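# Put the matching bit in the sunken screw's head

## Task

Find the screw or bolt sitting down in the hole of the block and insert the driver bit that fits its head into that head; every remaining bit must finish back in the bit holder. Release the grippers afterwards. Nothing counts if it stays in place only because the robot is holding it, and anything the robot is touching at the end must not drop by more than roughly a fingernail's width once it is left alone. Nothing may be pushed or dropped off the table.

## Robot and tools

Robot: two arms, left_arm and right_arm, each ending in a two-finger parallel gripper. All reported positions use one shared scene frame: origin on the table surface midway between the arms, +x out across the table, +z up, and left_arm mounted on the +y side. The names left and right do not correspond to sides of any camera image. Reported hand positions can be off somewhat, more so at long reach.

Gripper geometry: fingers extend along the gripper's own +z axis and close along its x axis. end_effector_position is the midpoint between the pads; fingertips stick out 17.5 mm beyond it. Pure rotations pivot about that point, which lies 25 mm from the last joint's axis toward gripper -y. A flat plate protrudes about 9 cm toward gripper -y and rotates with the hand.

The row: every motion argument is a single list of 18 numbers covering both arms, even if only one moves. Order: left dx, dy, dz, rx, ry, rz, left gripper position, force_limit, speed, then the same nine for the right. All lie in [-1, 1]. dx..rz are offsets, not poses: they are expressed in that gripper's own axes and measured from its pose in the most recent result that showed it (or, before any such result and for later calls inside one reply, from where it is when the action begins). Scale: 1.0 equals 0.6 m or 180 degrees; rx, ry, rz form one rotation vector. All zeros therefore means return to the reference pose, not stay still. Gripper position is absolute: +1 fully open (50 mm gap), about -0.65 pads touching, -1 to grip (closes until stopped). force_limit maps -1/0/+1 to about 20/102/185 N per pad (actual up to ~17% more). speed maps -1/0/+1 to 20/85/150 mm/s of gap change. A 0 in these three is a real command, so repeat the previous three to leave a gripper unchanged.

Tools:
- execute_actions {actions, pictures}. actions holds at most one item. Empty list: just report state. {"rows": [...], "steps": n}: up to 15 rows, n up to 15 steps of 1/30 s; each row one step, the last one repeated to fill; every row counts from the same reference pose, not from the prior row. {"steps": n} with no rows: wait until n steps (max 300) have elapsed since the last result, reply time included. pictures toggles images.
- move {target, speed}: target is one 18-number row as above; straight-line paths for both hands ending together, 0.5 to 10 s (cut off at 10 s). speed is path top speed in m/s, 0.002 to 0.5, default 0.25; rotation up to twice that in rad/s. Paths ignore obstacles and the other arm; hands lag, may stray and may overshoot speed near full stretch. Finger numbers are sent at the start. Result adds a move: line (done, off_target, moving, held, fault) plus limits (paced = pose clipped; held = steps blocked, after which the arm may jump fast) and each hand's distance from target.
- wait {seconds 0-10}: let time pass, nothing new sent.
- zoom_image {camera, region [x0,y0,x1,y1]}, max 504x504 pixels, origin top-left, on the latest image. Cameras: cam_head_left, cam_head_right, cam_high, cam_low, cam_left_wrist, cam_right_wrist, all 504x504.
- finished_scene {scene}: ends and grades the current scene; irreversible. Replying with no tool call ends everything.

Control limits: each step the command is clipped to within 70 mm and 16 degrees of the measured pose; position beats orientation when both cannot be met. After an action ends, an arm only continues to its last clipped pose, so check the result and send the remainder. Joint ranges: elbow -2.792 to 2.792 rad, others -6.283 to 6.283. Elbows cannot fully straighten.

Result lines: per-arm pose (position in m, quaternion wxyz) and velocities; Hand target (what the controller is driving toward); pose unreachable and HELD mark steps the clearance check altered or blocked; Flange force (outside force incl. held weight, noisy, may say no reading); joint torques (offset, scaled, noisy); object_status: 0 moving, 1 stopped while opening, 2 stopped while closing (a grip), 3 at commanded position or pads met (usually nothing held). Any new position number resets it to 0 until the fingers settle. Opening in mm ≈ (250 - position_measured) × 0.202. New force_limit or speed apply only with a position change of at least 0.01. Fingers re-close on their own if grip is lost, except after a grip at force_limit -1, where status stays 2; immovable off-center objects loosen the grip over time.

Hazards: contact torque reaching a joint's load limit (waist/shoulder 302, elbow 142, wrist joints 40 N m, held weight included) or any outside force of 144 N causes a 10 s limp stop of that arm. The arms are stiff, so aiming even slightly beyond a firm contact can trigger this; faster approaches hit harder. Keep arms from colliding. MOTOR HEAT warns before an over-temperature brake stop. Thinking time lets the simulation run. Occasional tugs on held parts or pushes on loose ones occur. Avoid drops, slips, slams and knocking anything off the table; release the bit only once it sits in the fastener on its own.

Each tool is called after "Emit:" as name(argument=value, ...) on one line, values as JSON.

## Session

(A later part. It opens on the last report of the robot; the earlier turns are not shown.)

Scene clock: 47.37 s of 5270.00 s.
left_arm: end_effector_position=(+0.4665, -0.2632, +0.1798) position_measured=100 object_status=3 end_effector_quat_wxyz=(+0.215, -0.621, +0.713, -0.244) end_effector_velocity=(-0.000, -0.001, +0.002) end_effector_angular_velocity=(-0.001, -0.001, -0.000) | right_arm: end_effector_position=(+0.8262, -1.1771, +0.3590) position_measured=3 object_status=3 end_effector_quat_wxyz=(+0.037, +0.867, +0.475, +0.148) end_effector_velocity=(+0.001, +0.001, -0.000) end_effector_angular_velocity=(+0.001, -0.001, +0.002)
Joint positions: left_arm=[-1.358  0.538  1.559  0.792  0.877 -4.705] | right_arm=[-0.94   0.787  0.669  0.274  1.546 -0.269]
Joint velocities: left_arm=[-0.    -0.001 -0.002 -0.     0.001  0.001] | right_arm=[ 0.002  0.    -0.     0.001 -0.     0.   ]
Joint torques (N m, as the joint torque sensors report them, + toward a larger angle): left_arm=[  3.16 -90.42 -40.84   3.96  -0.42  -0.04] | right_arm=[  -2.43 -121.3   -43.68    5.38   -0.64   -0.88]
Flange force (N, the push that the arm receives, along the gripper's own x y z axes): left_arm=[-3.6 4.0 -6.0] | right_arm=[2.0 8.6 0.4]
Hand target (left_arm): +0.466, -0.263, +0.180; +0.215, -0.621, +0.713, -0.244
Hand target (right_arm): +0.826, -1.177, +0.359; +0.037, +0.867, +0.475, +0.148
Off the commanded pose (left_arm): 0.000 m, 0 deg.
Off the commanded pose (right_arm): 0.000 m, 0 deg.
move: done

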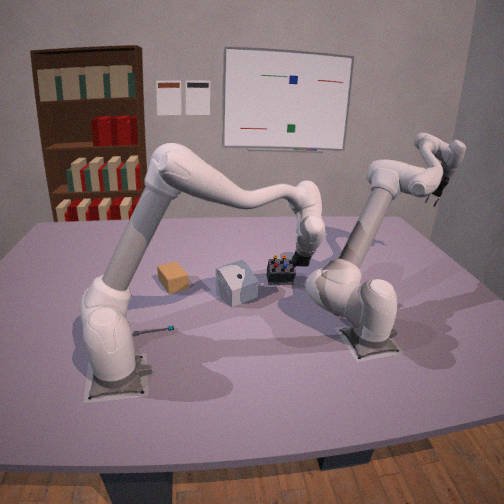

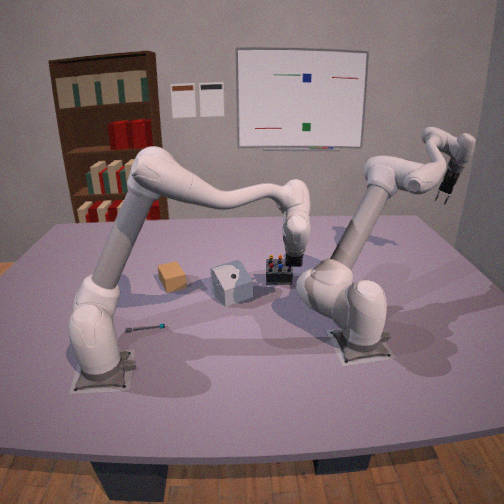

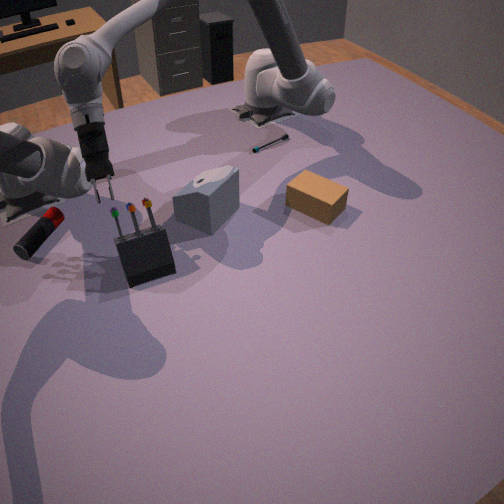

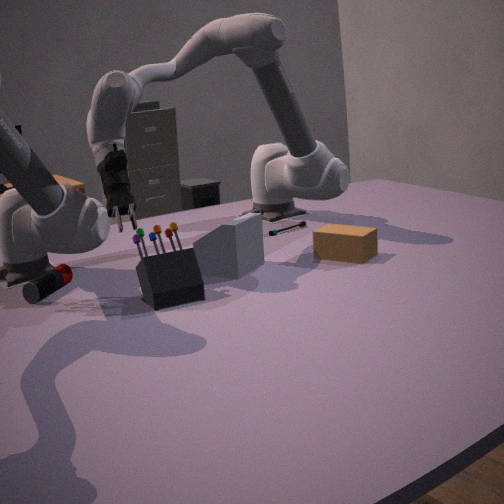

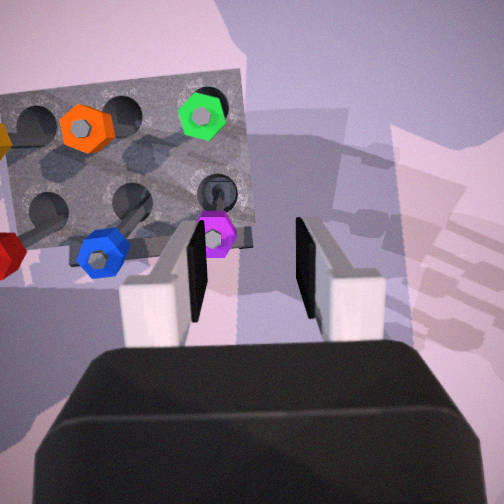

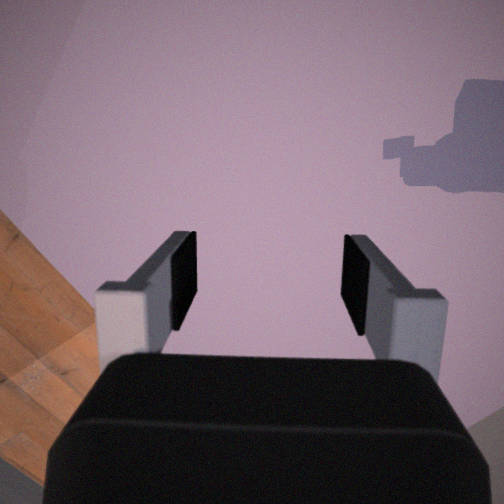

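Emit:
move(target=[-0.152,0.011,0,0,0,0,0.35,-0.5,0,0,0,0,0,0,0,1,0,0], speed=0.1)

Emit:
zoom_image(camera="cam_left_wrist", region=[180,150,250,220])

Scene clock: 52.13 s of 5270.00 s.
left_arm: end_effector_position=(+0.4740, -0.1721, +0.1759) position_measured=100 object_status=3 end_effector_quat_wxyz=(+0.215, -0.621, +0.713, -0.245) end_effector_velocity=(-0.001, +0.001, -0.001) end_effector_angular_velocity=(+0.003, +0.001, +0.001) | right_arm: end_effector_position=(+0.8262, -1.1771, +0.3590) position_measured=3 object_status=3 end_effector_quat_wxyz=(+0.037, +0.867, +0.475, +0.148) end_effector_velocity=(-0.000, -0.001, +0.000) end_effector_angular_velocity=(-0.001, -0.000, -0.001)
Joint positions: left_arm=[-1.305  0.431  1.74   0.841  0.794 -4.736] | right_arm=[-0.94   0.787  0.669  0.274  1.546 -0.269]
Joint velocities: left_arm=[-0.    -0.001  0.002 -0.001  0.001  0.001] | right_arm=[-0.001  0.    -0.001 -0.001 -0.001  0.   ]
Joint torques (N m, as the joint torque sensors report them, + toward a larger angle): left_arm=[ -1.98 -81.53 -40.58   3.37  -0.16   0.35] | right_arm=[  -0.01 -120.57  -44.42    5.54   -0.39   -0.41]
Flange force (N, the push that the arm receives, along the gripper's own x y z axes): left_arm=[-6.7 1.4 -0.7] | right_arm=[0.1 1.6 1.1]
Hand target (left_arm): +0.474, -0.172, +0.176; +0.215, -0.621, +0.713, -0.244
Hand target (right_arm): +0.826, -1.177, +0.359; +0.037, +0.867, +0.475, +0.148
Off the commanded pose (left_arm): 0.000 m, 0 deg.
Off the commanded pose (right_arm): 0.000 m, 0 deg.
After step 90, 0.57 s passed at rest.
move: done

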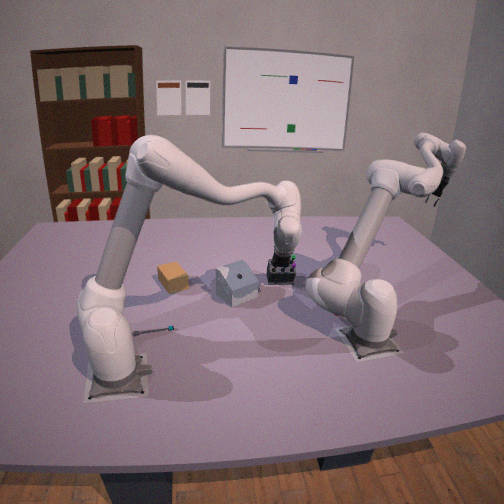

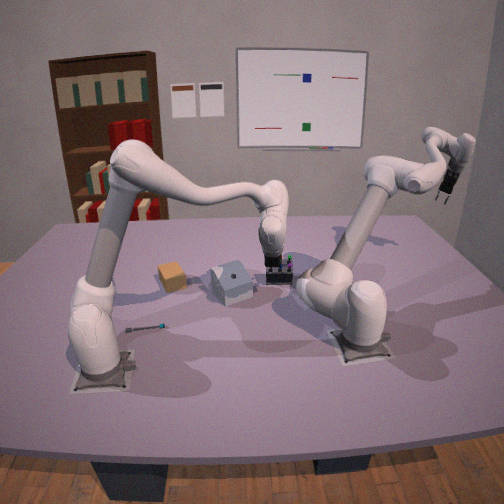

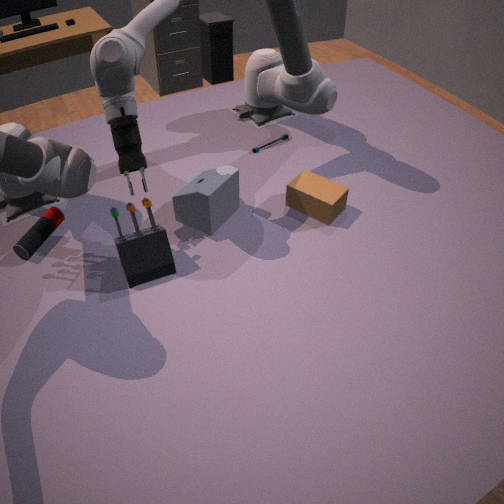

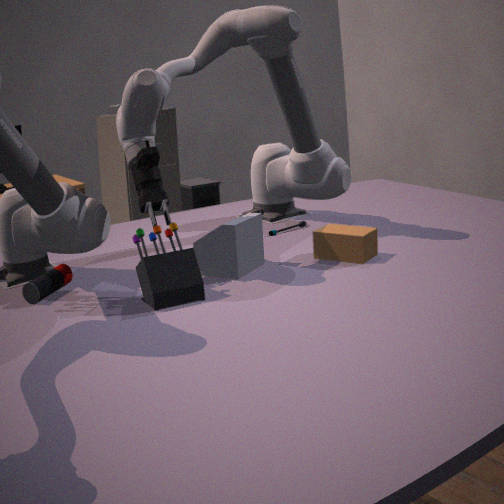

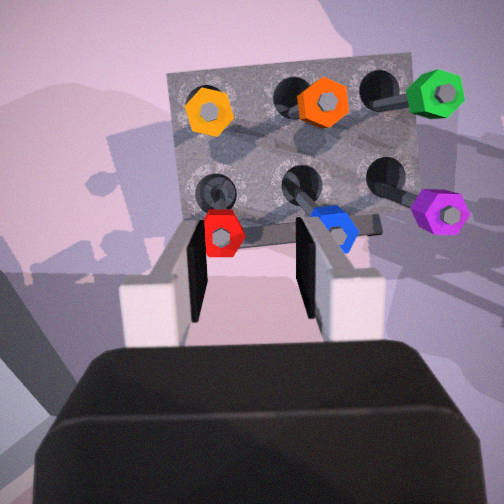

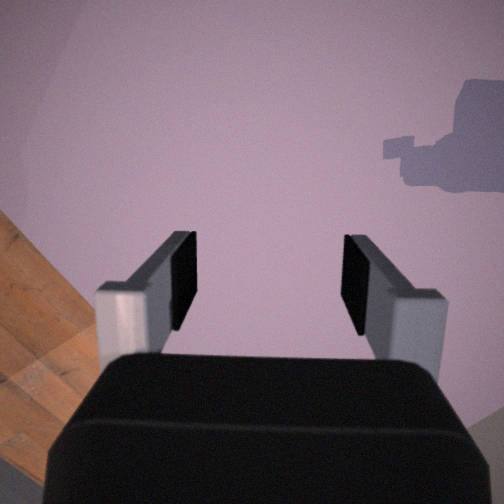

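Region (180, 150, 250, 220) of cam_left_wrist's 504x504 image, scaled by 7.200, with more detail than that image has.

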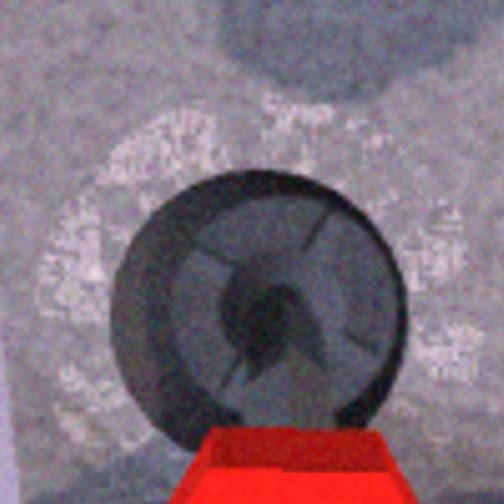

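Emit:
move(target=[-0.016,-0.001,0.03,-0.0126,-0.0193,0.178,0.35,-0.5,0,0,0,0,0,0,0,1,0,0], speed=0.15)

Scene clock: 58.63 s of 5270.00 s.
left_arm: end_effector_position=(+0.4867, -0.1642, +0.1622) position_measured=100 object_status=3 end_effector_quat_wxyz=(+0.283, -0.411, +0.854, -0.143) end_effector_velocity=(+0.001, -0.000, +0.001) end_effector_angular_velocity=(-0.003, -0.000, +0.001) | right_arm: end_effector_position=(+0.8262, -1.1771, +0.3590) position_measured=3 object_status=3 end_effector_quat_wxyz=(+0.037, +0.867, +0.475, +0.148) end_effector_velocity=(+0.002, +0.002, -0.000) end_effector_angular_velocity=(+0.001, -0.001, +0.003)
Joint positions: left_arm=[-1.281  0.45   1.726  0.816  0.844 -4.143] | right_arm=[-0.94   0.787  0.669  0.274  1.546 -0.269]
Joint velocities: left_arm=[ 0.001 -0.001 -0.    -0.001 -0.001 -0.   ] | right_arm=[ 0.003  0.     0.     0.002  0.    -0.   ]
Joint torques (N m, as the joint torque sensors report them, + toward a larger angle): left_arm=[  0.14 -84.26 -39.99   3.79  -0.36   0.31] | right_arm=[  -1.95 -122.38  -44.65    5.3    -0.57   -0.54]
Flange force (N, the push that the arm receives, along the gripper's own x y z axes): left_arm=[-1.3 3.7 -1.1] | right_arm=[1.8 6.2 2.2]
Hand target (left_arm): +0.487, -0.164, +0.162; +0.283, -0.411, +0.854, -0.143
Hand target (right_arm): +0.826, -1.177, +0.359; +0.037, +0.867, +0.475, +0.148
Off the commanded pose (left_arm): 0.000 m, 0 deg.
Off the commanded pose (right_arm): 0.000 m, 0 deg.
After step 90, 1.33 s passed at rest.
move: done

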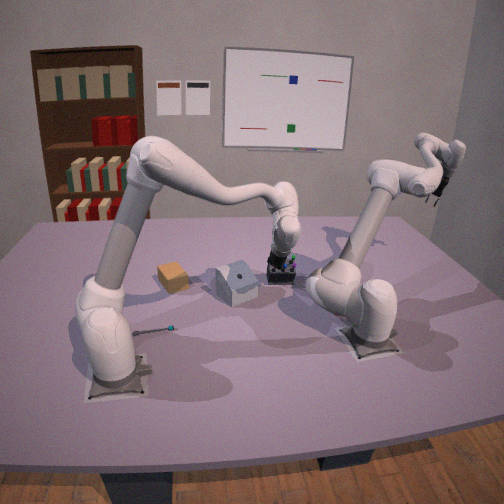

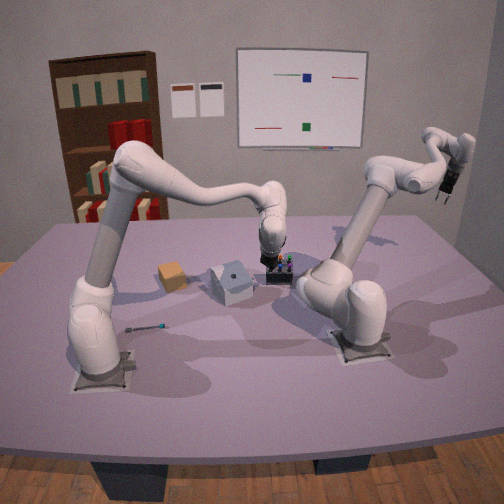

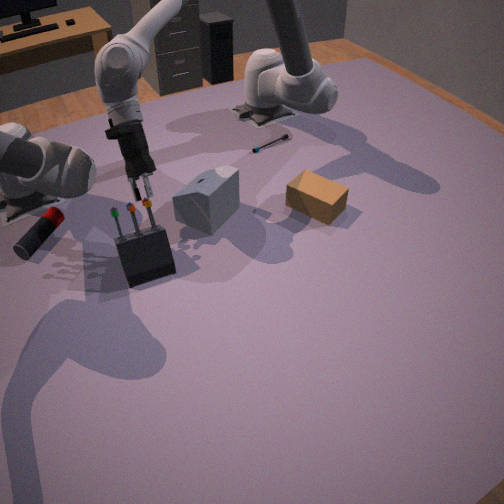

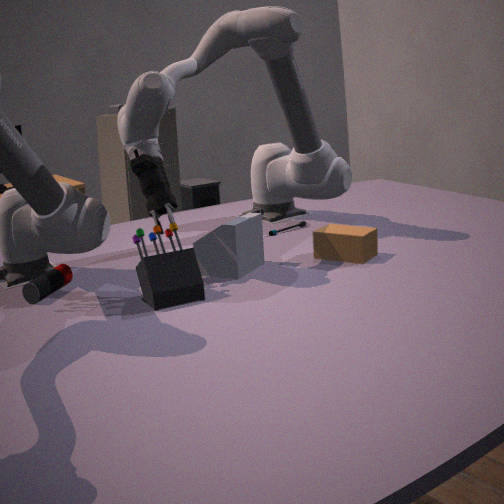

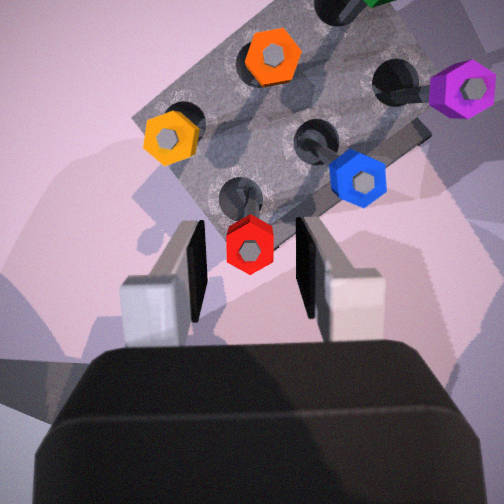

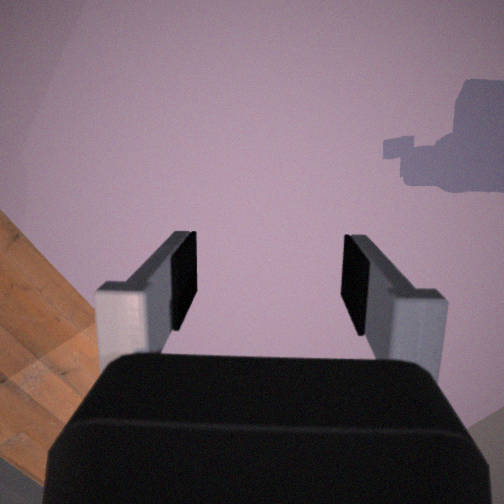

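Emit:
move(target=[0,0,0.047,0,0,0,0.35,-0.5,0,0,0,0,0,0,0,1,0,0], speed=0.05)

Emit:
execute_actions(actions=[{"rows":[[0,0,0,0,0,0,-1,-0.5,-0.5,0,0,0,0,0,0,1,0,0]]}], pictures=false)

Emit:
move(target=[-0.011,-0.017,-0.17,0,0,0,-1,-0.5,-0.5,0,0,0,0,0,0,1,0,0], speed=0.04)

Emit:
zoom_image(camera="cam_left_wrist", region=[200,150,300,250])

Scene clock: 62.87 s of 5270.00 s.
left_arm: end_effector_position=(+0.5037, -0.1646, +0.1397) position_measured=100 object_status=3 end_effector_quat_wxyz=(+0.283, -0.411, +0.854, -0.143) end_effector_velocity=(-0.001, -0.001, +0.001) end_effector_angular_velocity=(-0.002, -0.000, -0.001) | right_arm: end_effector_position=(+0.8262, -1.1771, +0.3590) position_measured=3 object_status=3 end_effector_quat_wxyz=(+0.037, +0.867, +0.475, +0.148) end_effector_velocity=(-0.000, -0.000, -0.000) end_effector_angular_velocity=(+0.000, -0.000, -0.000)
Joint positions: left_arm=[-1.26   0.482  1.723  0.838  0.812 -4.157] | right_arm=[-0.94   0.787  0.669  0.274  1.546 -0.269]
Joint velocities: left_arm=[-0.001 -0.001 -0.001 -0.001 -0.     0.   ] | right_arm=[-0.     0.001 -0.001  0.     0.     0.   ]
Joint torques (N m, as the joint torque sensors report them, + toward a larger angle): left_arm=[  2.65 -87.29 -39.46   3.77  -0.2    0.  ] | right_arm=[  -1.09 -121.02  -44.33    5.31   -0.51   -0.8 ]
Flange force (N, the push that the arm receives, along the gripper's own x y z axes): left_arm=[1.6 3.3 -3.0] | right_arm=[1.0 4.5 1.3]
Hand target (left_arm): +0.504, -0.165, +0.140; +0.283, -0.411, +0.854, -0.143
Hand target (right_arm): +0.826, -1.177, +0.359; +0.037, +0.867, +0.475, +0.148
Off the commanded pose (left_arm): 0.000 m, 0 deg.
Off the commanded pose (right_arm): 0.000 m, 0 deg.
After step 90, 0.43 s passed at rest.
move: done

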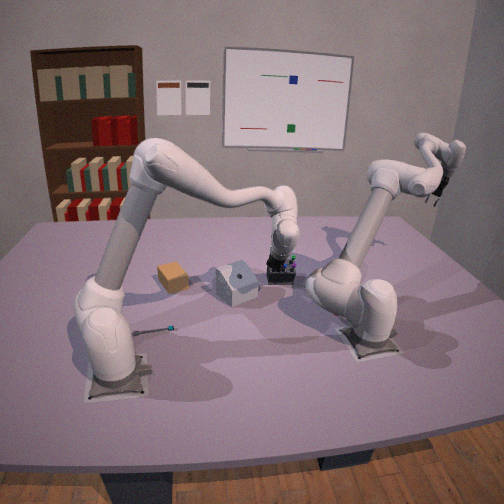

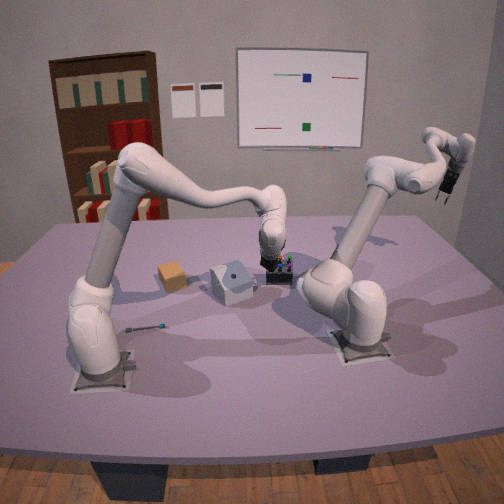

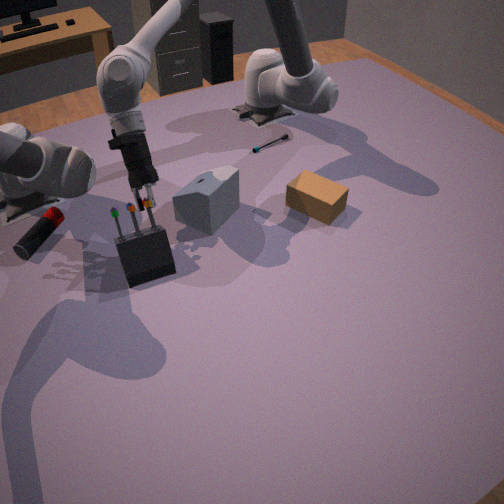

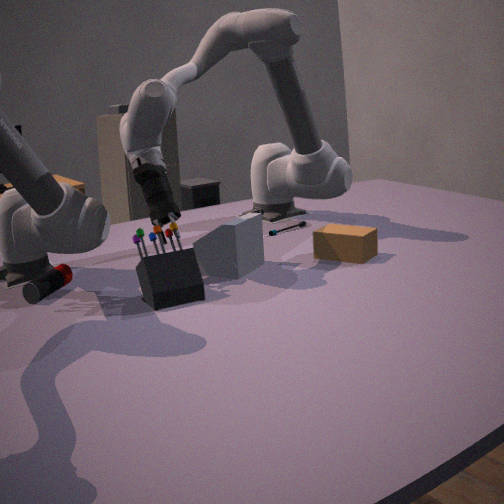

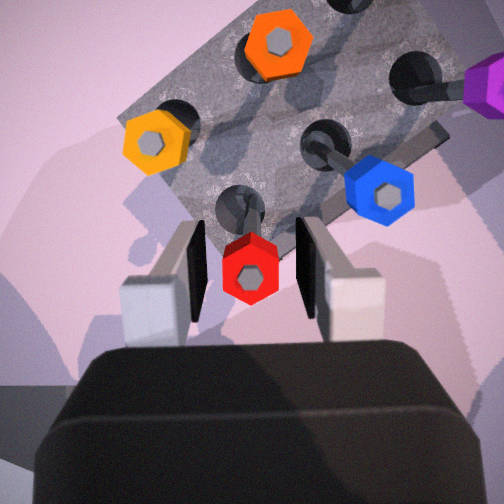

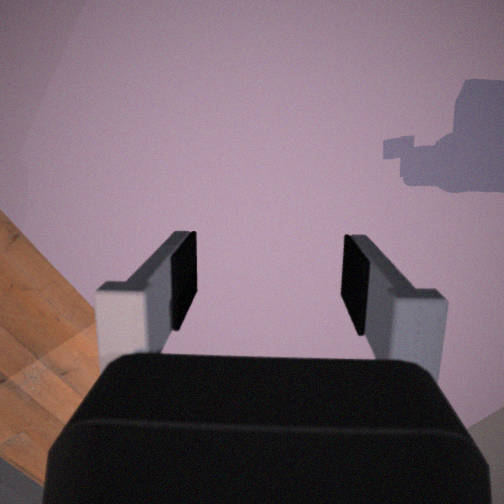

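Scene clock: 63.37 s of 5270.00 s.
left_arm: end_effector_position=(+0.5037, -0.1646, +0.1397) position_measured=174 object_status=2 end_effector_quat_wxyz=(+0.283, -0.411, +0.854, -0.143) end_effector_velocity=(-0.001, -0.000, +0.000) end_effector_angular_velocity=(-0.000, +0.001, -0.001) | right_arm: end_effector_position=(+0.8262, -1.1771, +0.3590) position_measured=3 object_status=3 end_effector_quat_wxyz=(+0.037, +0.867, +0.475, +0.148) end_effector_velocity=(-0.000, +0.000, +0.001) end_effector_angular_velocity=(-0.001, +0.000, +0.000)
Joint positions: left_arm=[-1.26   0.482  1.723  0.838  0.812 -4.157] | right_arm=[-0.94   0.787  0.669  0.274  1.546 -0.269]
Joint velocities: left_arm=[-0.002 -0.001  0.    -0.002  0.     0.001] | right_arm=[ 0.    -0.001  0.001 -0.001  0.    -0.   ]
Joint torques (N m, as the joint torque sensors report them, + toward a larger angle): left_arm=[  1.97 -85.56 -38.41   4.04   0.2   -0.19] | right_arm=[   0.39 -120.06  -44.61    5.44   -0.84   -0.51]
Flange force (N, the push that the arm receives, along the gripper's own x y z axes): left_arm=[0.2 2.2 -4.1] | right_arm=[-1.3 0.1 0.2]
Hand target (left_arm): +0.504, -0.165, +0.140; +0.283, -0.411, +0.854, -0.143
Hand target (right_arm): +0.826, -1.177, +0.359; +0.037, +0.867, +0.475, +0.148
Off the commanded pose (left_arm): 0.000 m, 0 deg.
Off the commanded pose (right_arm): 0.000 m, 0 deg.
Steps of this call (steps 1 to 15: all 15 steps of this action). Readings (end_effector_position | what the end effector reports):
1: left_arm (+0.5037, -0.1646, +0.1397) | right_arm (+0.8262, -1.1771, +0.3590) | left_arm position_measured=107 object_status=0 | right_arm position_measured=3 object_status=3
2: left_arm (+0.5037, -0.1646, +0.1397) | right_arm (+0.8262, -1.1771, +0.3590) | left_arm position_measured=115 object_status=0 | right_arm position_measured=3 object_status=3
4: left_arm (+0.5037, -0.1646, +0.1397) | right_arm (+0.8262, -1.1771, +0.3590) | left_arm position_measured=133 object_status=0 | right_arm position_measured=3 object_status=3
8: left_arm (+0.5037, -0.1646, +0.1397) | right_arm (+0.8262, -1.1771, +0.3590) | left_arm position_measured=167 object_status=0 | right_arm position_measured=3 object_status=3
15: the state above

Scene clock: 66.40 s of 5270.00 s.
left_arm: end_effector_position=(+0.4520, -0.1644, +0.2284) position_measured=174 object_status=2 end_effector_quat_wxyz=(+0.283, -0.411, +0.855, -0.143) end_effector_velocity=(-0.000, -0.001, +0.001) end_effector_angular_velocity=(-0.002, -0.000, +0.001) | right_arm: end_effector_position=(+0.8262, -1.1771, +0.3590) position_measured=3 object_status=3 end_effector_quat_wxyz=(+0.037, +0.867, +0.475, +0.148) end_effector_velocity=(+0.001, +0.001, +0.000) end_effector_angular_velocity=(+0.001, -0.001, +0.001)
Joint positions: left_arm=[-1.326  0.372  1.704  0.758  0.941 -4.087] | right_arm=[-0.94   0.787  0.669  0.274  1.546 -0.269]
Joint velocities: left_arm=[-0.001 -0.    -0.001 -0.001  0.001 -0.001] | right_arm=[ 0.001 -0.     0.     0.001  0.    -0.   ]
Joint torques (N m, as the joint torque sensors report them, + toward a larger angle): left_arm=[  0.2  -80.55 -41.64   3.7   -0.31  -0.07] | right_arm=[  -1.53 -120.55  -44.      5.5    -0.72   -0.78]
Flange force (N, the push that the arm receives, along the gripper's own x y z axes): left_arm=[2.0 1.6 2.3] | right_arm=[1.8 4.9 0.4]
Hand target (left_arm): +0.452, -0.164, +0.228; +0.283, -0.411, +0.855, -0.143
Hand target (right_arm): +0.826, -1.177, +0.359; +0.037, +0.867, +0.475, +0.148
Off the commanded pose (left_arm): 0.000 m, 0 deg.
Off the commanded pose (right_arm): 0.000 m, 0 deg.
move: done

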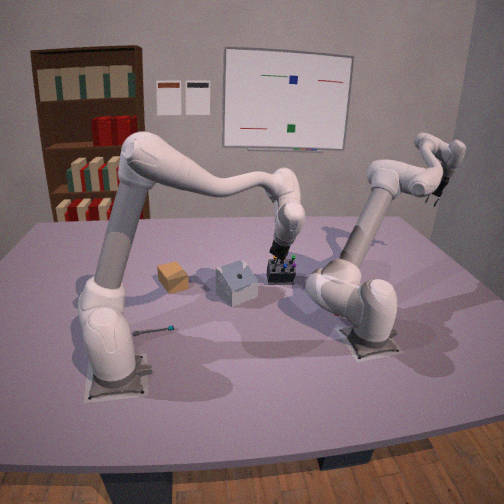

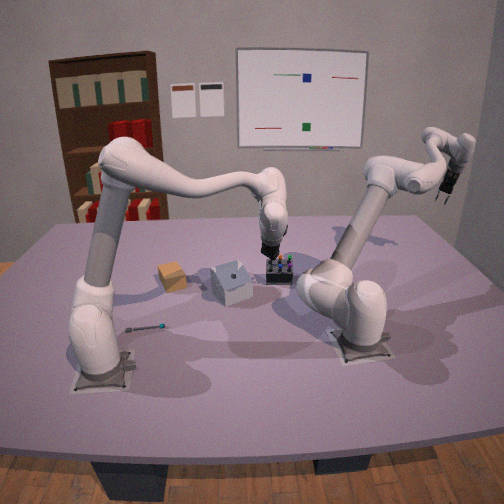

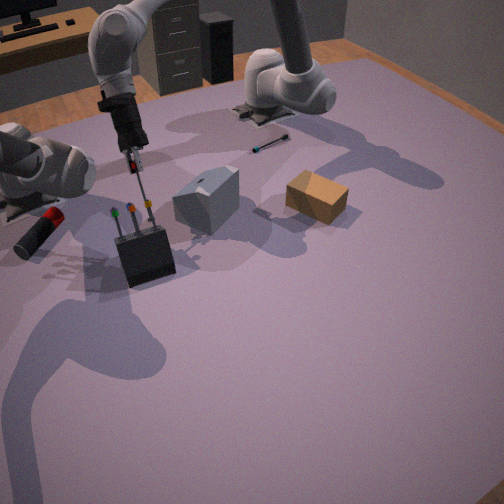

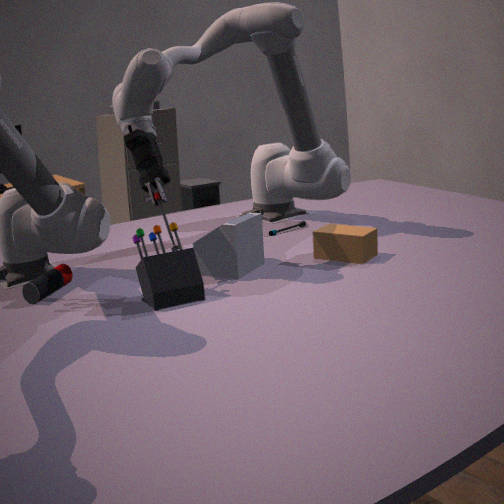

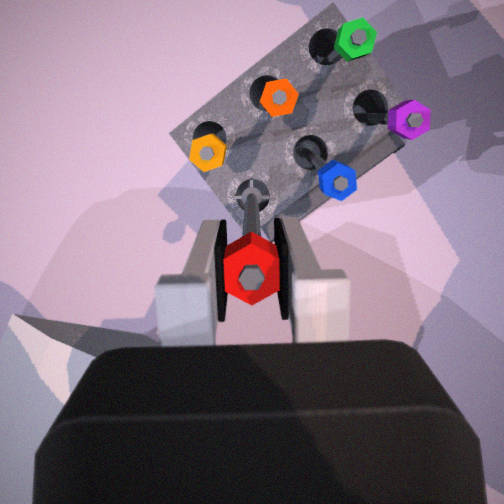

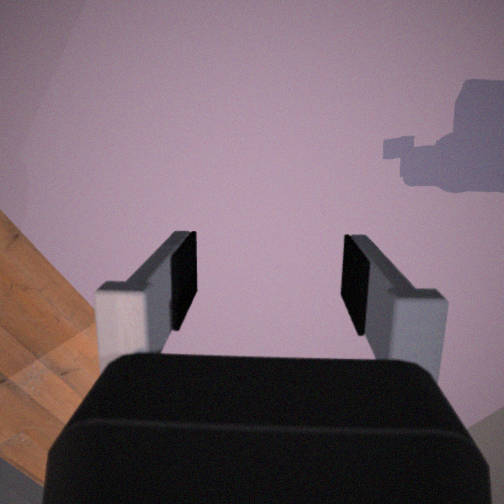

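Region (200, 150, 300, 250) of cam_left_wrist's 504x504 image, scaled by 5.040, with more detail than that image has.

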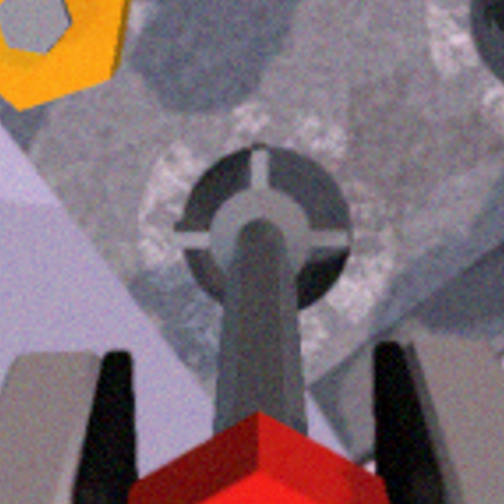

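Emit:
move(target=[-0.14,0.1805,-0.137,-0.104,-0.0248,0.046,-1,-0.5,-0.5,0,0,0,0,0,0,1,0,0], speed=0.12)

Emit:
move(target=[0,0,0.05,0,0,0,-1,-0.5,-0.5,0,0,0,0,0,0,1,0,0], speed=0.04)

Emit:
zoom_image(camera="cam_left_wrist", region=[210,150,294,234])

Scene clock: 76.57 s of 5270.00 s.
left_arm: end_effector_position=(+0.3773, -0.0302, +0.2730) position_measured=174 object_status=2 end_effector_quat_wxyz=(+0.255, -0.395, +0.882, +0.034) end_effector_velocity=(+0.001, -0.000, +0.001) end_effector_angular_velocity=(-0.003, +0.001, +0.002) | right_arm: end_effector_position=(+0.8262, -1.1771, +0.3590) position_measured=3 object_status=3 end_effector_quat_wxyz=(+0.037, +0.867, +0.475, +0.148) end_effector_velocity=(-0.000, -0.000, -0.001) end_effector_angular_velocity=(-0.002, +0.002, +0.001)
Joint positions: left_arm=[-1.328  0.235  1.744  0.531  1.306 -3.791] | right_arm=[-0.94   0.787  0.669  0.274  1.546 -0.269]
Joint velocities: left_arm=[ 0.002 -0.    -0.002 -0.002 -0.001  0.   ] | right_arm=[ 0.     0.     0.    -0.003  0.    -0.001]
Joint torques (N m, as the joint torque sensors report them, + toward a larger angle): left_arm=[  1.52 -64.35 -42.7    4.4    0.45  -0.23] | right_arm=[  -0.4  -120.79  -44.47    5.35   -0.37   -0.51]
Flange force (N, the push that the arm receives, along the gripper's own x y z axes): left_arm=[-0.2 5.5 0.1] | right_arm=[-0.2 2.2 1.4]
Hand target (left_arm): +0.377, -0.030, +0.273; +0.255, -0.395, +0.882, +0.034
Hand target (right_arm): +0.826, -1.177, +0.359; +0.037, +0.867, +0.475, +0.148
Off the commanded pose (left_arm): 0.000 m, 0 deg.
Off the commanded pose (right_arm): 0.000 m, 0 deg.
After step 90, 5.33 s passed at rest.
move: done

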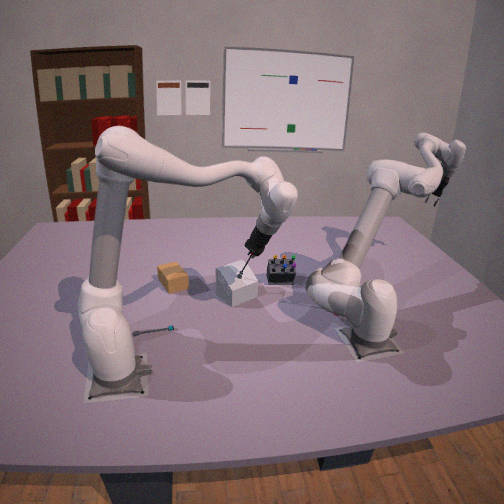

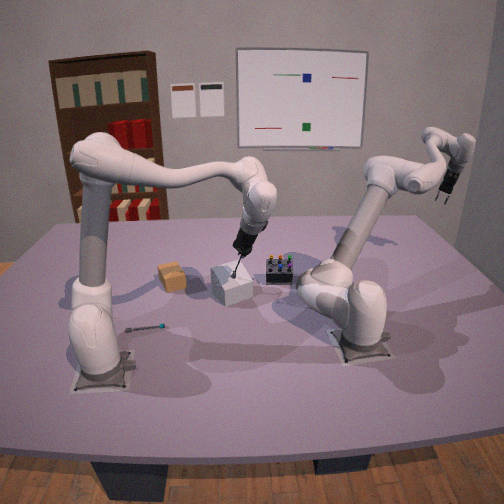

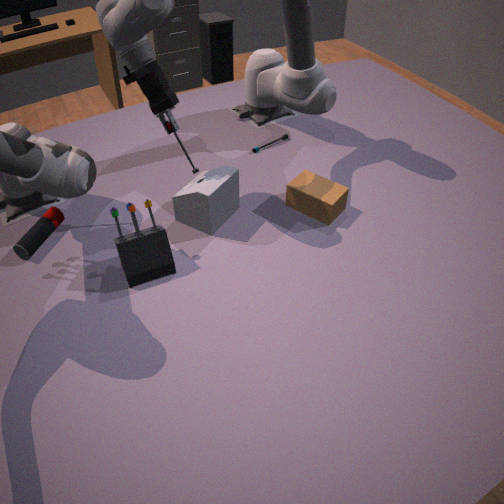

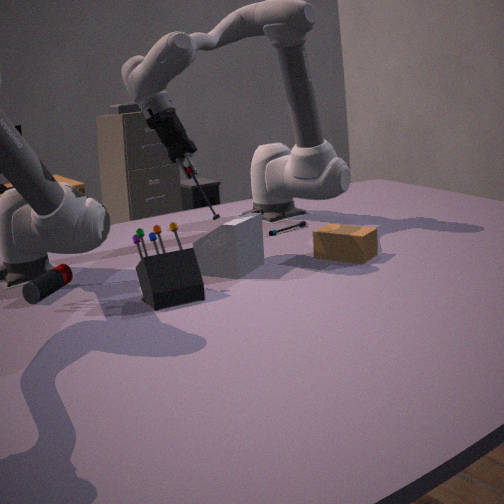

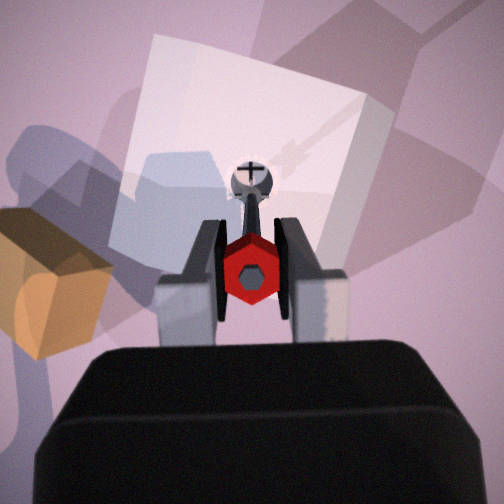

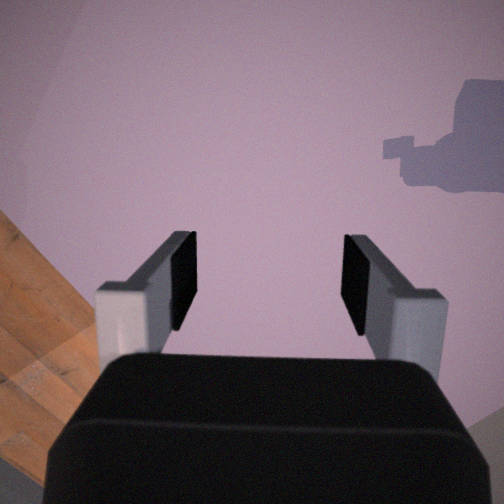

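Scene clock: 77.53 s of 5270.00 s.
left_arm: end_effector_position=(+0.3900, -0.0224, +0.2469) position_measured=174 object_status=2 end_effector_quat_wxyz=(+0.255, -0.395, +0.882, +0.034) end_effector_velocity=(+0.000, -0.000, -0.000) end_effector_angular_velocity=(-0.001, +0.000, +0.001) | right_arm: end_effector_position=(+0.8262, -1.1771, +0.3590) position_measured=3 object_status=3 end_effector_quat_wxyz=(+0.037, +0.867, +0.475, +0.148) end_effector_velocity=(-0.000, -0.000, +0.000) end_effector_angular_velocity=(-0.001, +0.001, -0.001)
Joint positions: left_arm=[-1.306  0.25   1.776  0.542  1.255 -3.797] | right_arm=[-0.94   0.787  0.669  0.274  1.546 -0.269]
Joint velocities: left_arm=[ 0.     0.     0.    -0.    -0.001 -0.001] | right_arm=[-0.    -0.     0.    -0.001  0.     0.   ]
Joint torques (N m, as the joint torque sensors report them, + toward a larger angle): left_arm=[  0.06 -66.67 -41.93   4.55   0.45   0.1 ] | right_arm=[   0.54 -122.07  -43.8     5.18   -0.48   -0.58]
Flange force (N, the push that the arm receives, along the gripper's own x y z axes): left_arm=[-0.2 3.4 1.9] | right_arm=[-1.7 8.5 0.1]
Hand target (left_arm): +0.390, -0.022, +0.247; +0.255, -0.395, +0.882, +0.034
Hand target (right_arm): +0.826, -1.177, +0.359; +0.037, +0.867, +0.475, +0.148
Off the commanded pose (left_arm): 0.000 m, 0 deg.
Off the commanded pose (right_arm): 0.000 m, 0 deg.
move: done

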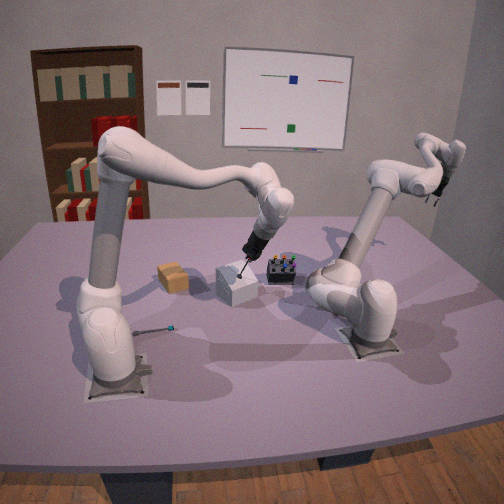

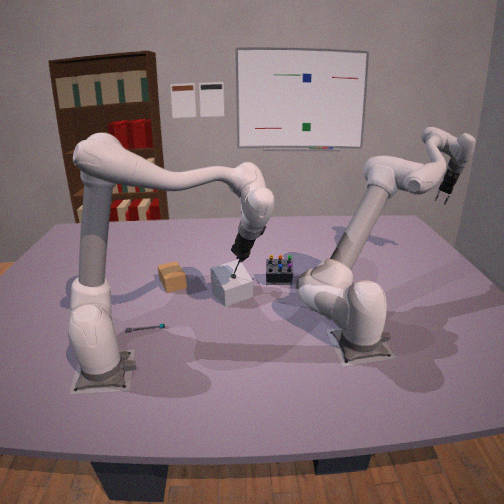

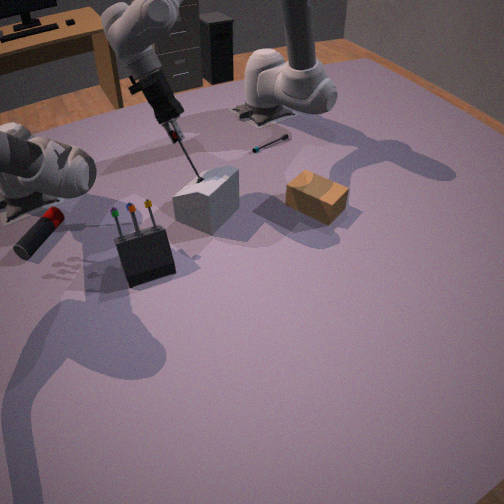

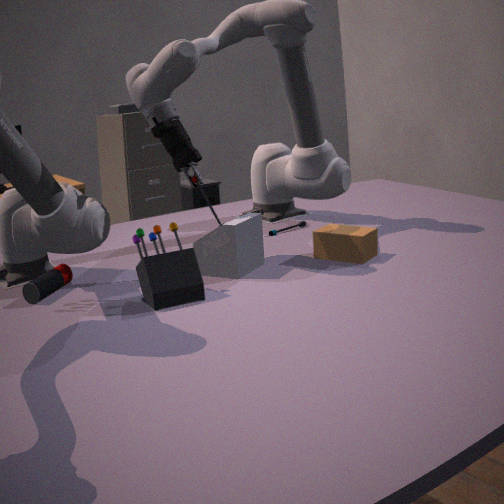

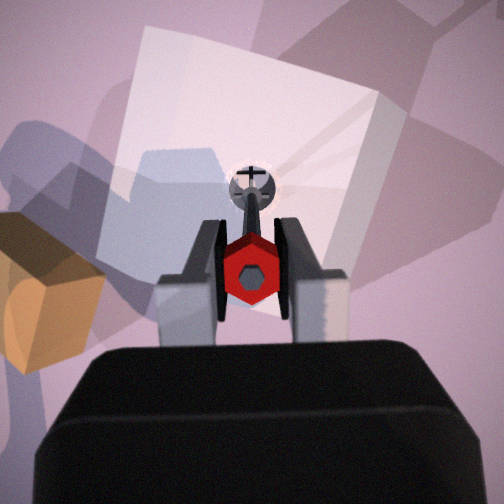

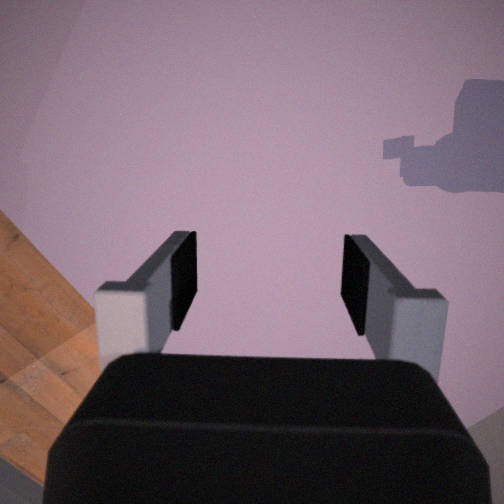

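Region (210, 150, 294, 234) of cam_left_wrist's 504x504 image, scaled by 6.000, with more detail than that image has.

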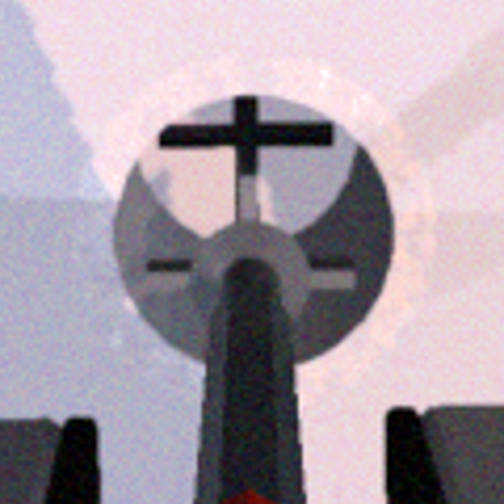

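Emit:
move(target=[0,-0.001,0.075,0,0,0,-1,-0.5,-0.5,0,0,0,0,0,0,1,0,0], speed=0.025)

Emit:
zoom_image(camera="cam_left_wrist", region=[210,150,294,234])

Scene clock: 84.77 s of 5270.00 s.
left_arm: end_effector_position=(+0.4095, -0.0111, +0.2080) position_measured=174 object_status=2 end_effector_quat_wxyz=(+0.255, -0.395, +0.882, +0.034) end_effector_velocity=(-0.000, +0.001, -0.000) end_effector_angular_velocity=(+0.001, +0.001, +0.000) | right_arm: end_effector_position=(+0.8262, -1.1771, +0.3590) position_measured=3 object_status=3 end_effector_quat_wxyz=(+0.037, +0.867, +0.475, +0.148) end_effector_velocity=(+0.000, +0.001, -0.000) end_effector_angular_velocity=(+0.001, +0.001, +0.001)
Joint positions: left_arm=[-1.272  0.279  1.817  0.563  1.18  -3.809] | right_arm=[-0.94   0.787  0.669  0.274  1.546 -0.269]
Joint velocities: left_arm=[ 0.    -0.001  0.002 -0.     0.001  0.   ] | right_arm=[ 0.001 -0.     0.001  0.     0.001 -0.   ]
Joint torques (N m, as the joint torque sensors report them, + toward a larger angle): left_arm=[  1.79 -68.18 -40.56   4.53   0.25   0.18] | right_arm=[  -0.39 -121.15  -44.23    5.09   -0.73   -0.47]
Flange force (N, the push that the arm receives, along the gripper's own x y z axes): left_arm=[2.0 4.3 -0.3] | right_arm=[-0.8 5.0 0.3]
Hand target (left_arm): +0.410, -0.011, +0.208; +0.255, -0.395, +0.882, +0.034
Hand target (right_arm): +0.826, -1.177, +0.359; +0.037, +0.867, +0.475, +0.148
Off the commanded pose (left_arm): 0.000 m, 0 deg.
Off the commanded pose (right_arm): 0.000 m, 0 deg.
After step 90, 2.20 s passed at rest.
move: done

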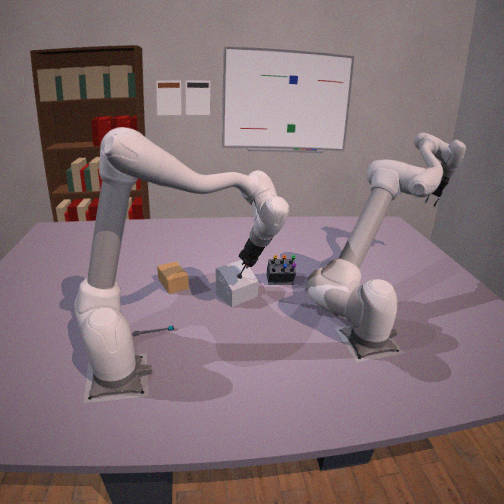

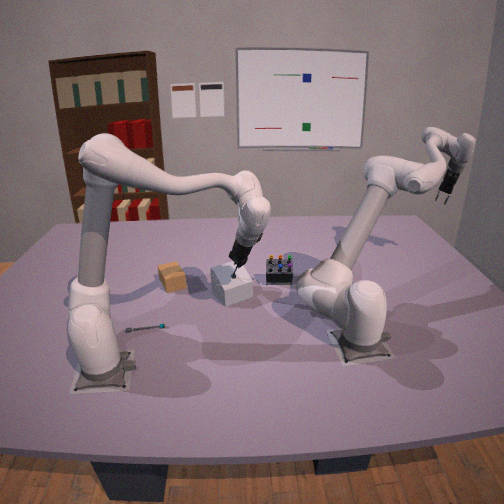

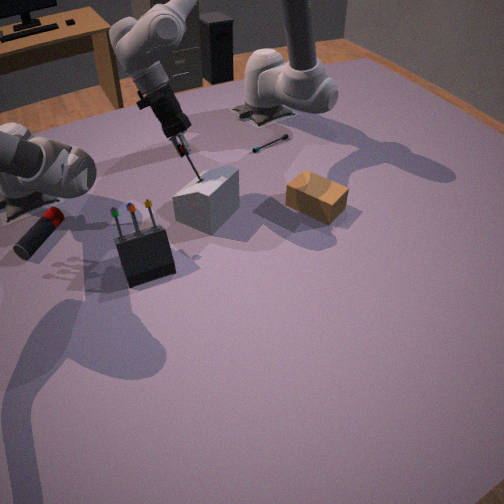

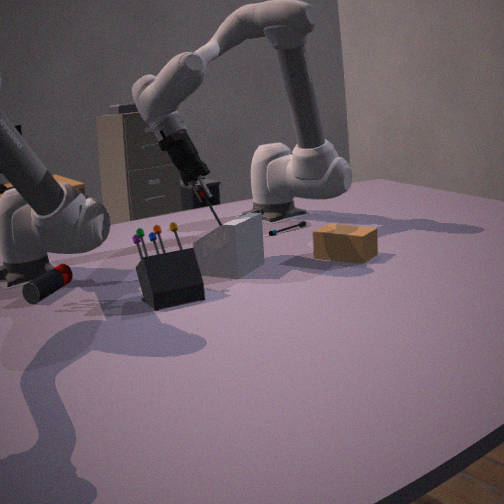

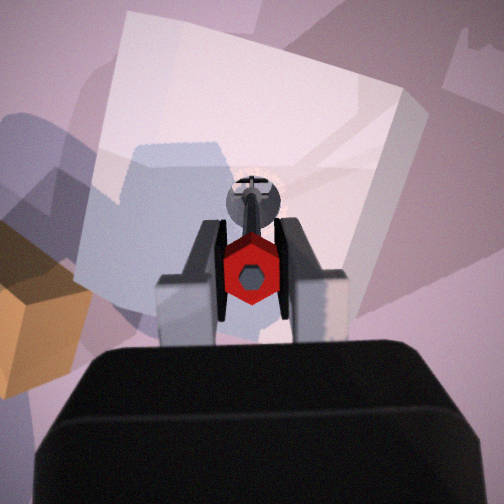

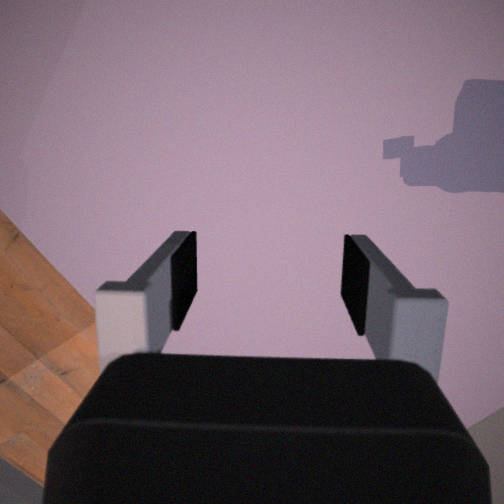

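Region (210, 150, 294, 234) of cam_left_wrist's 504x504 image, scaled by 6.000, with more detail than that image has.

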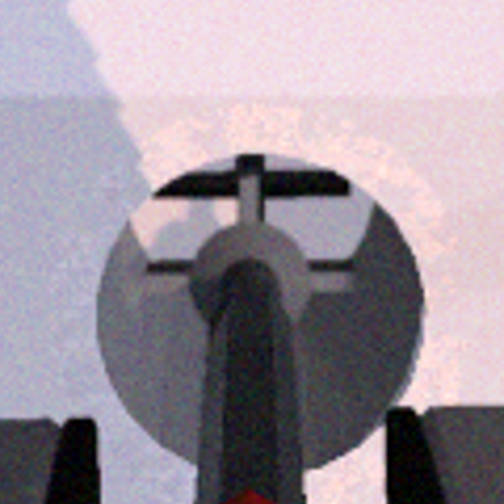

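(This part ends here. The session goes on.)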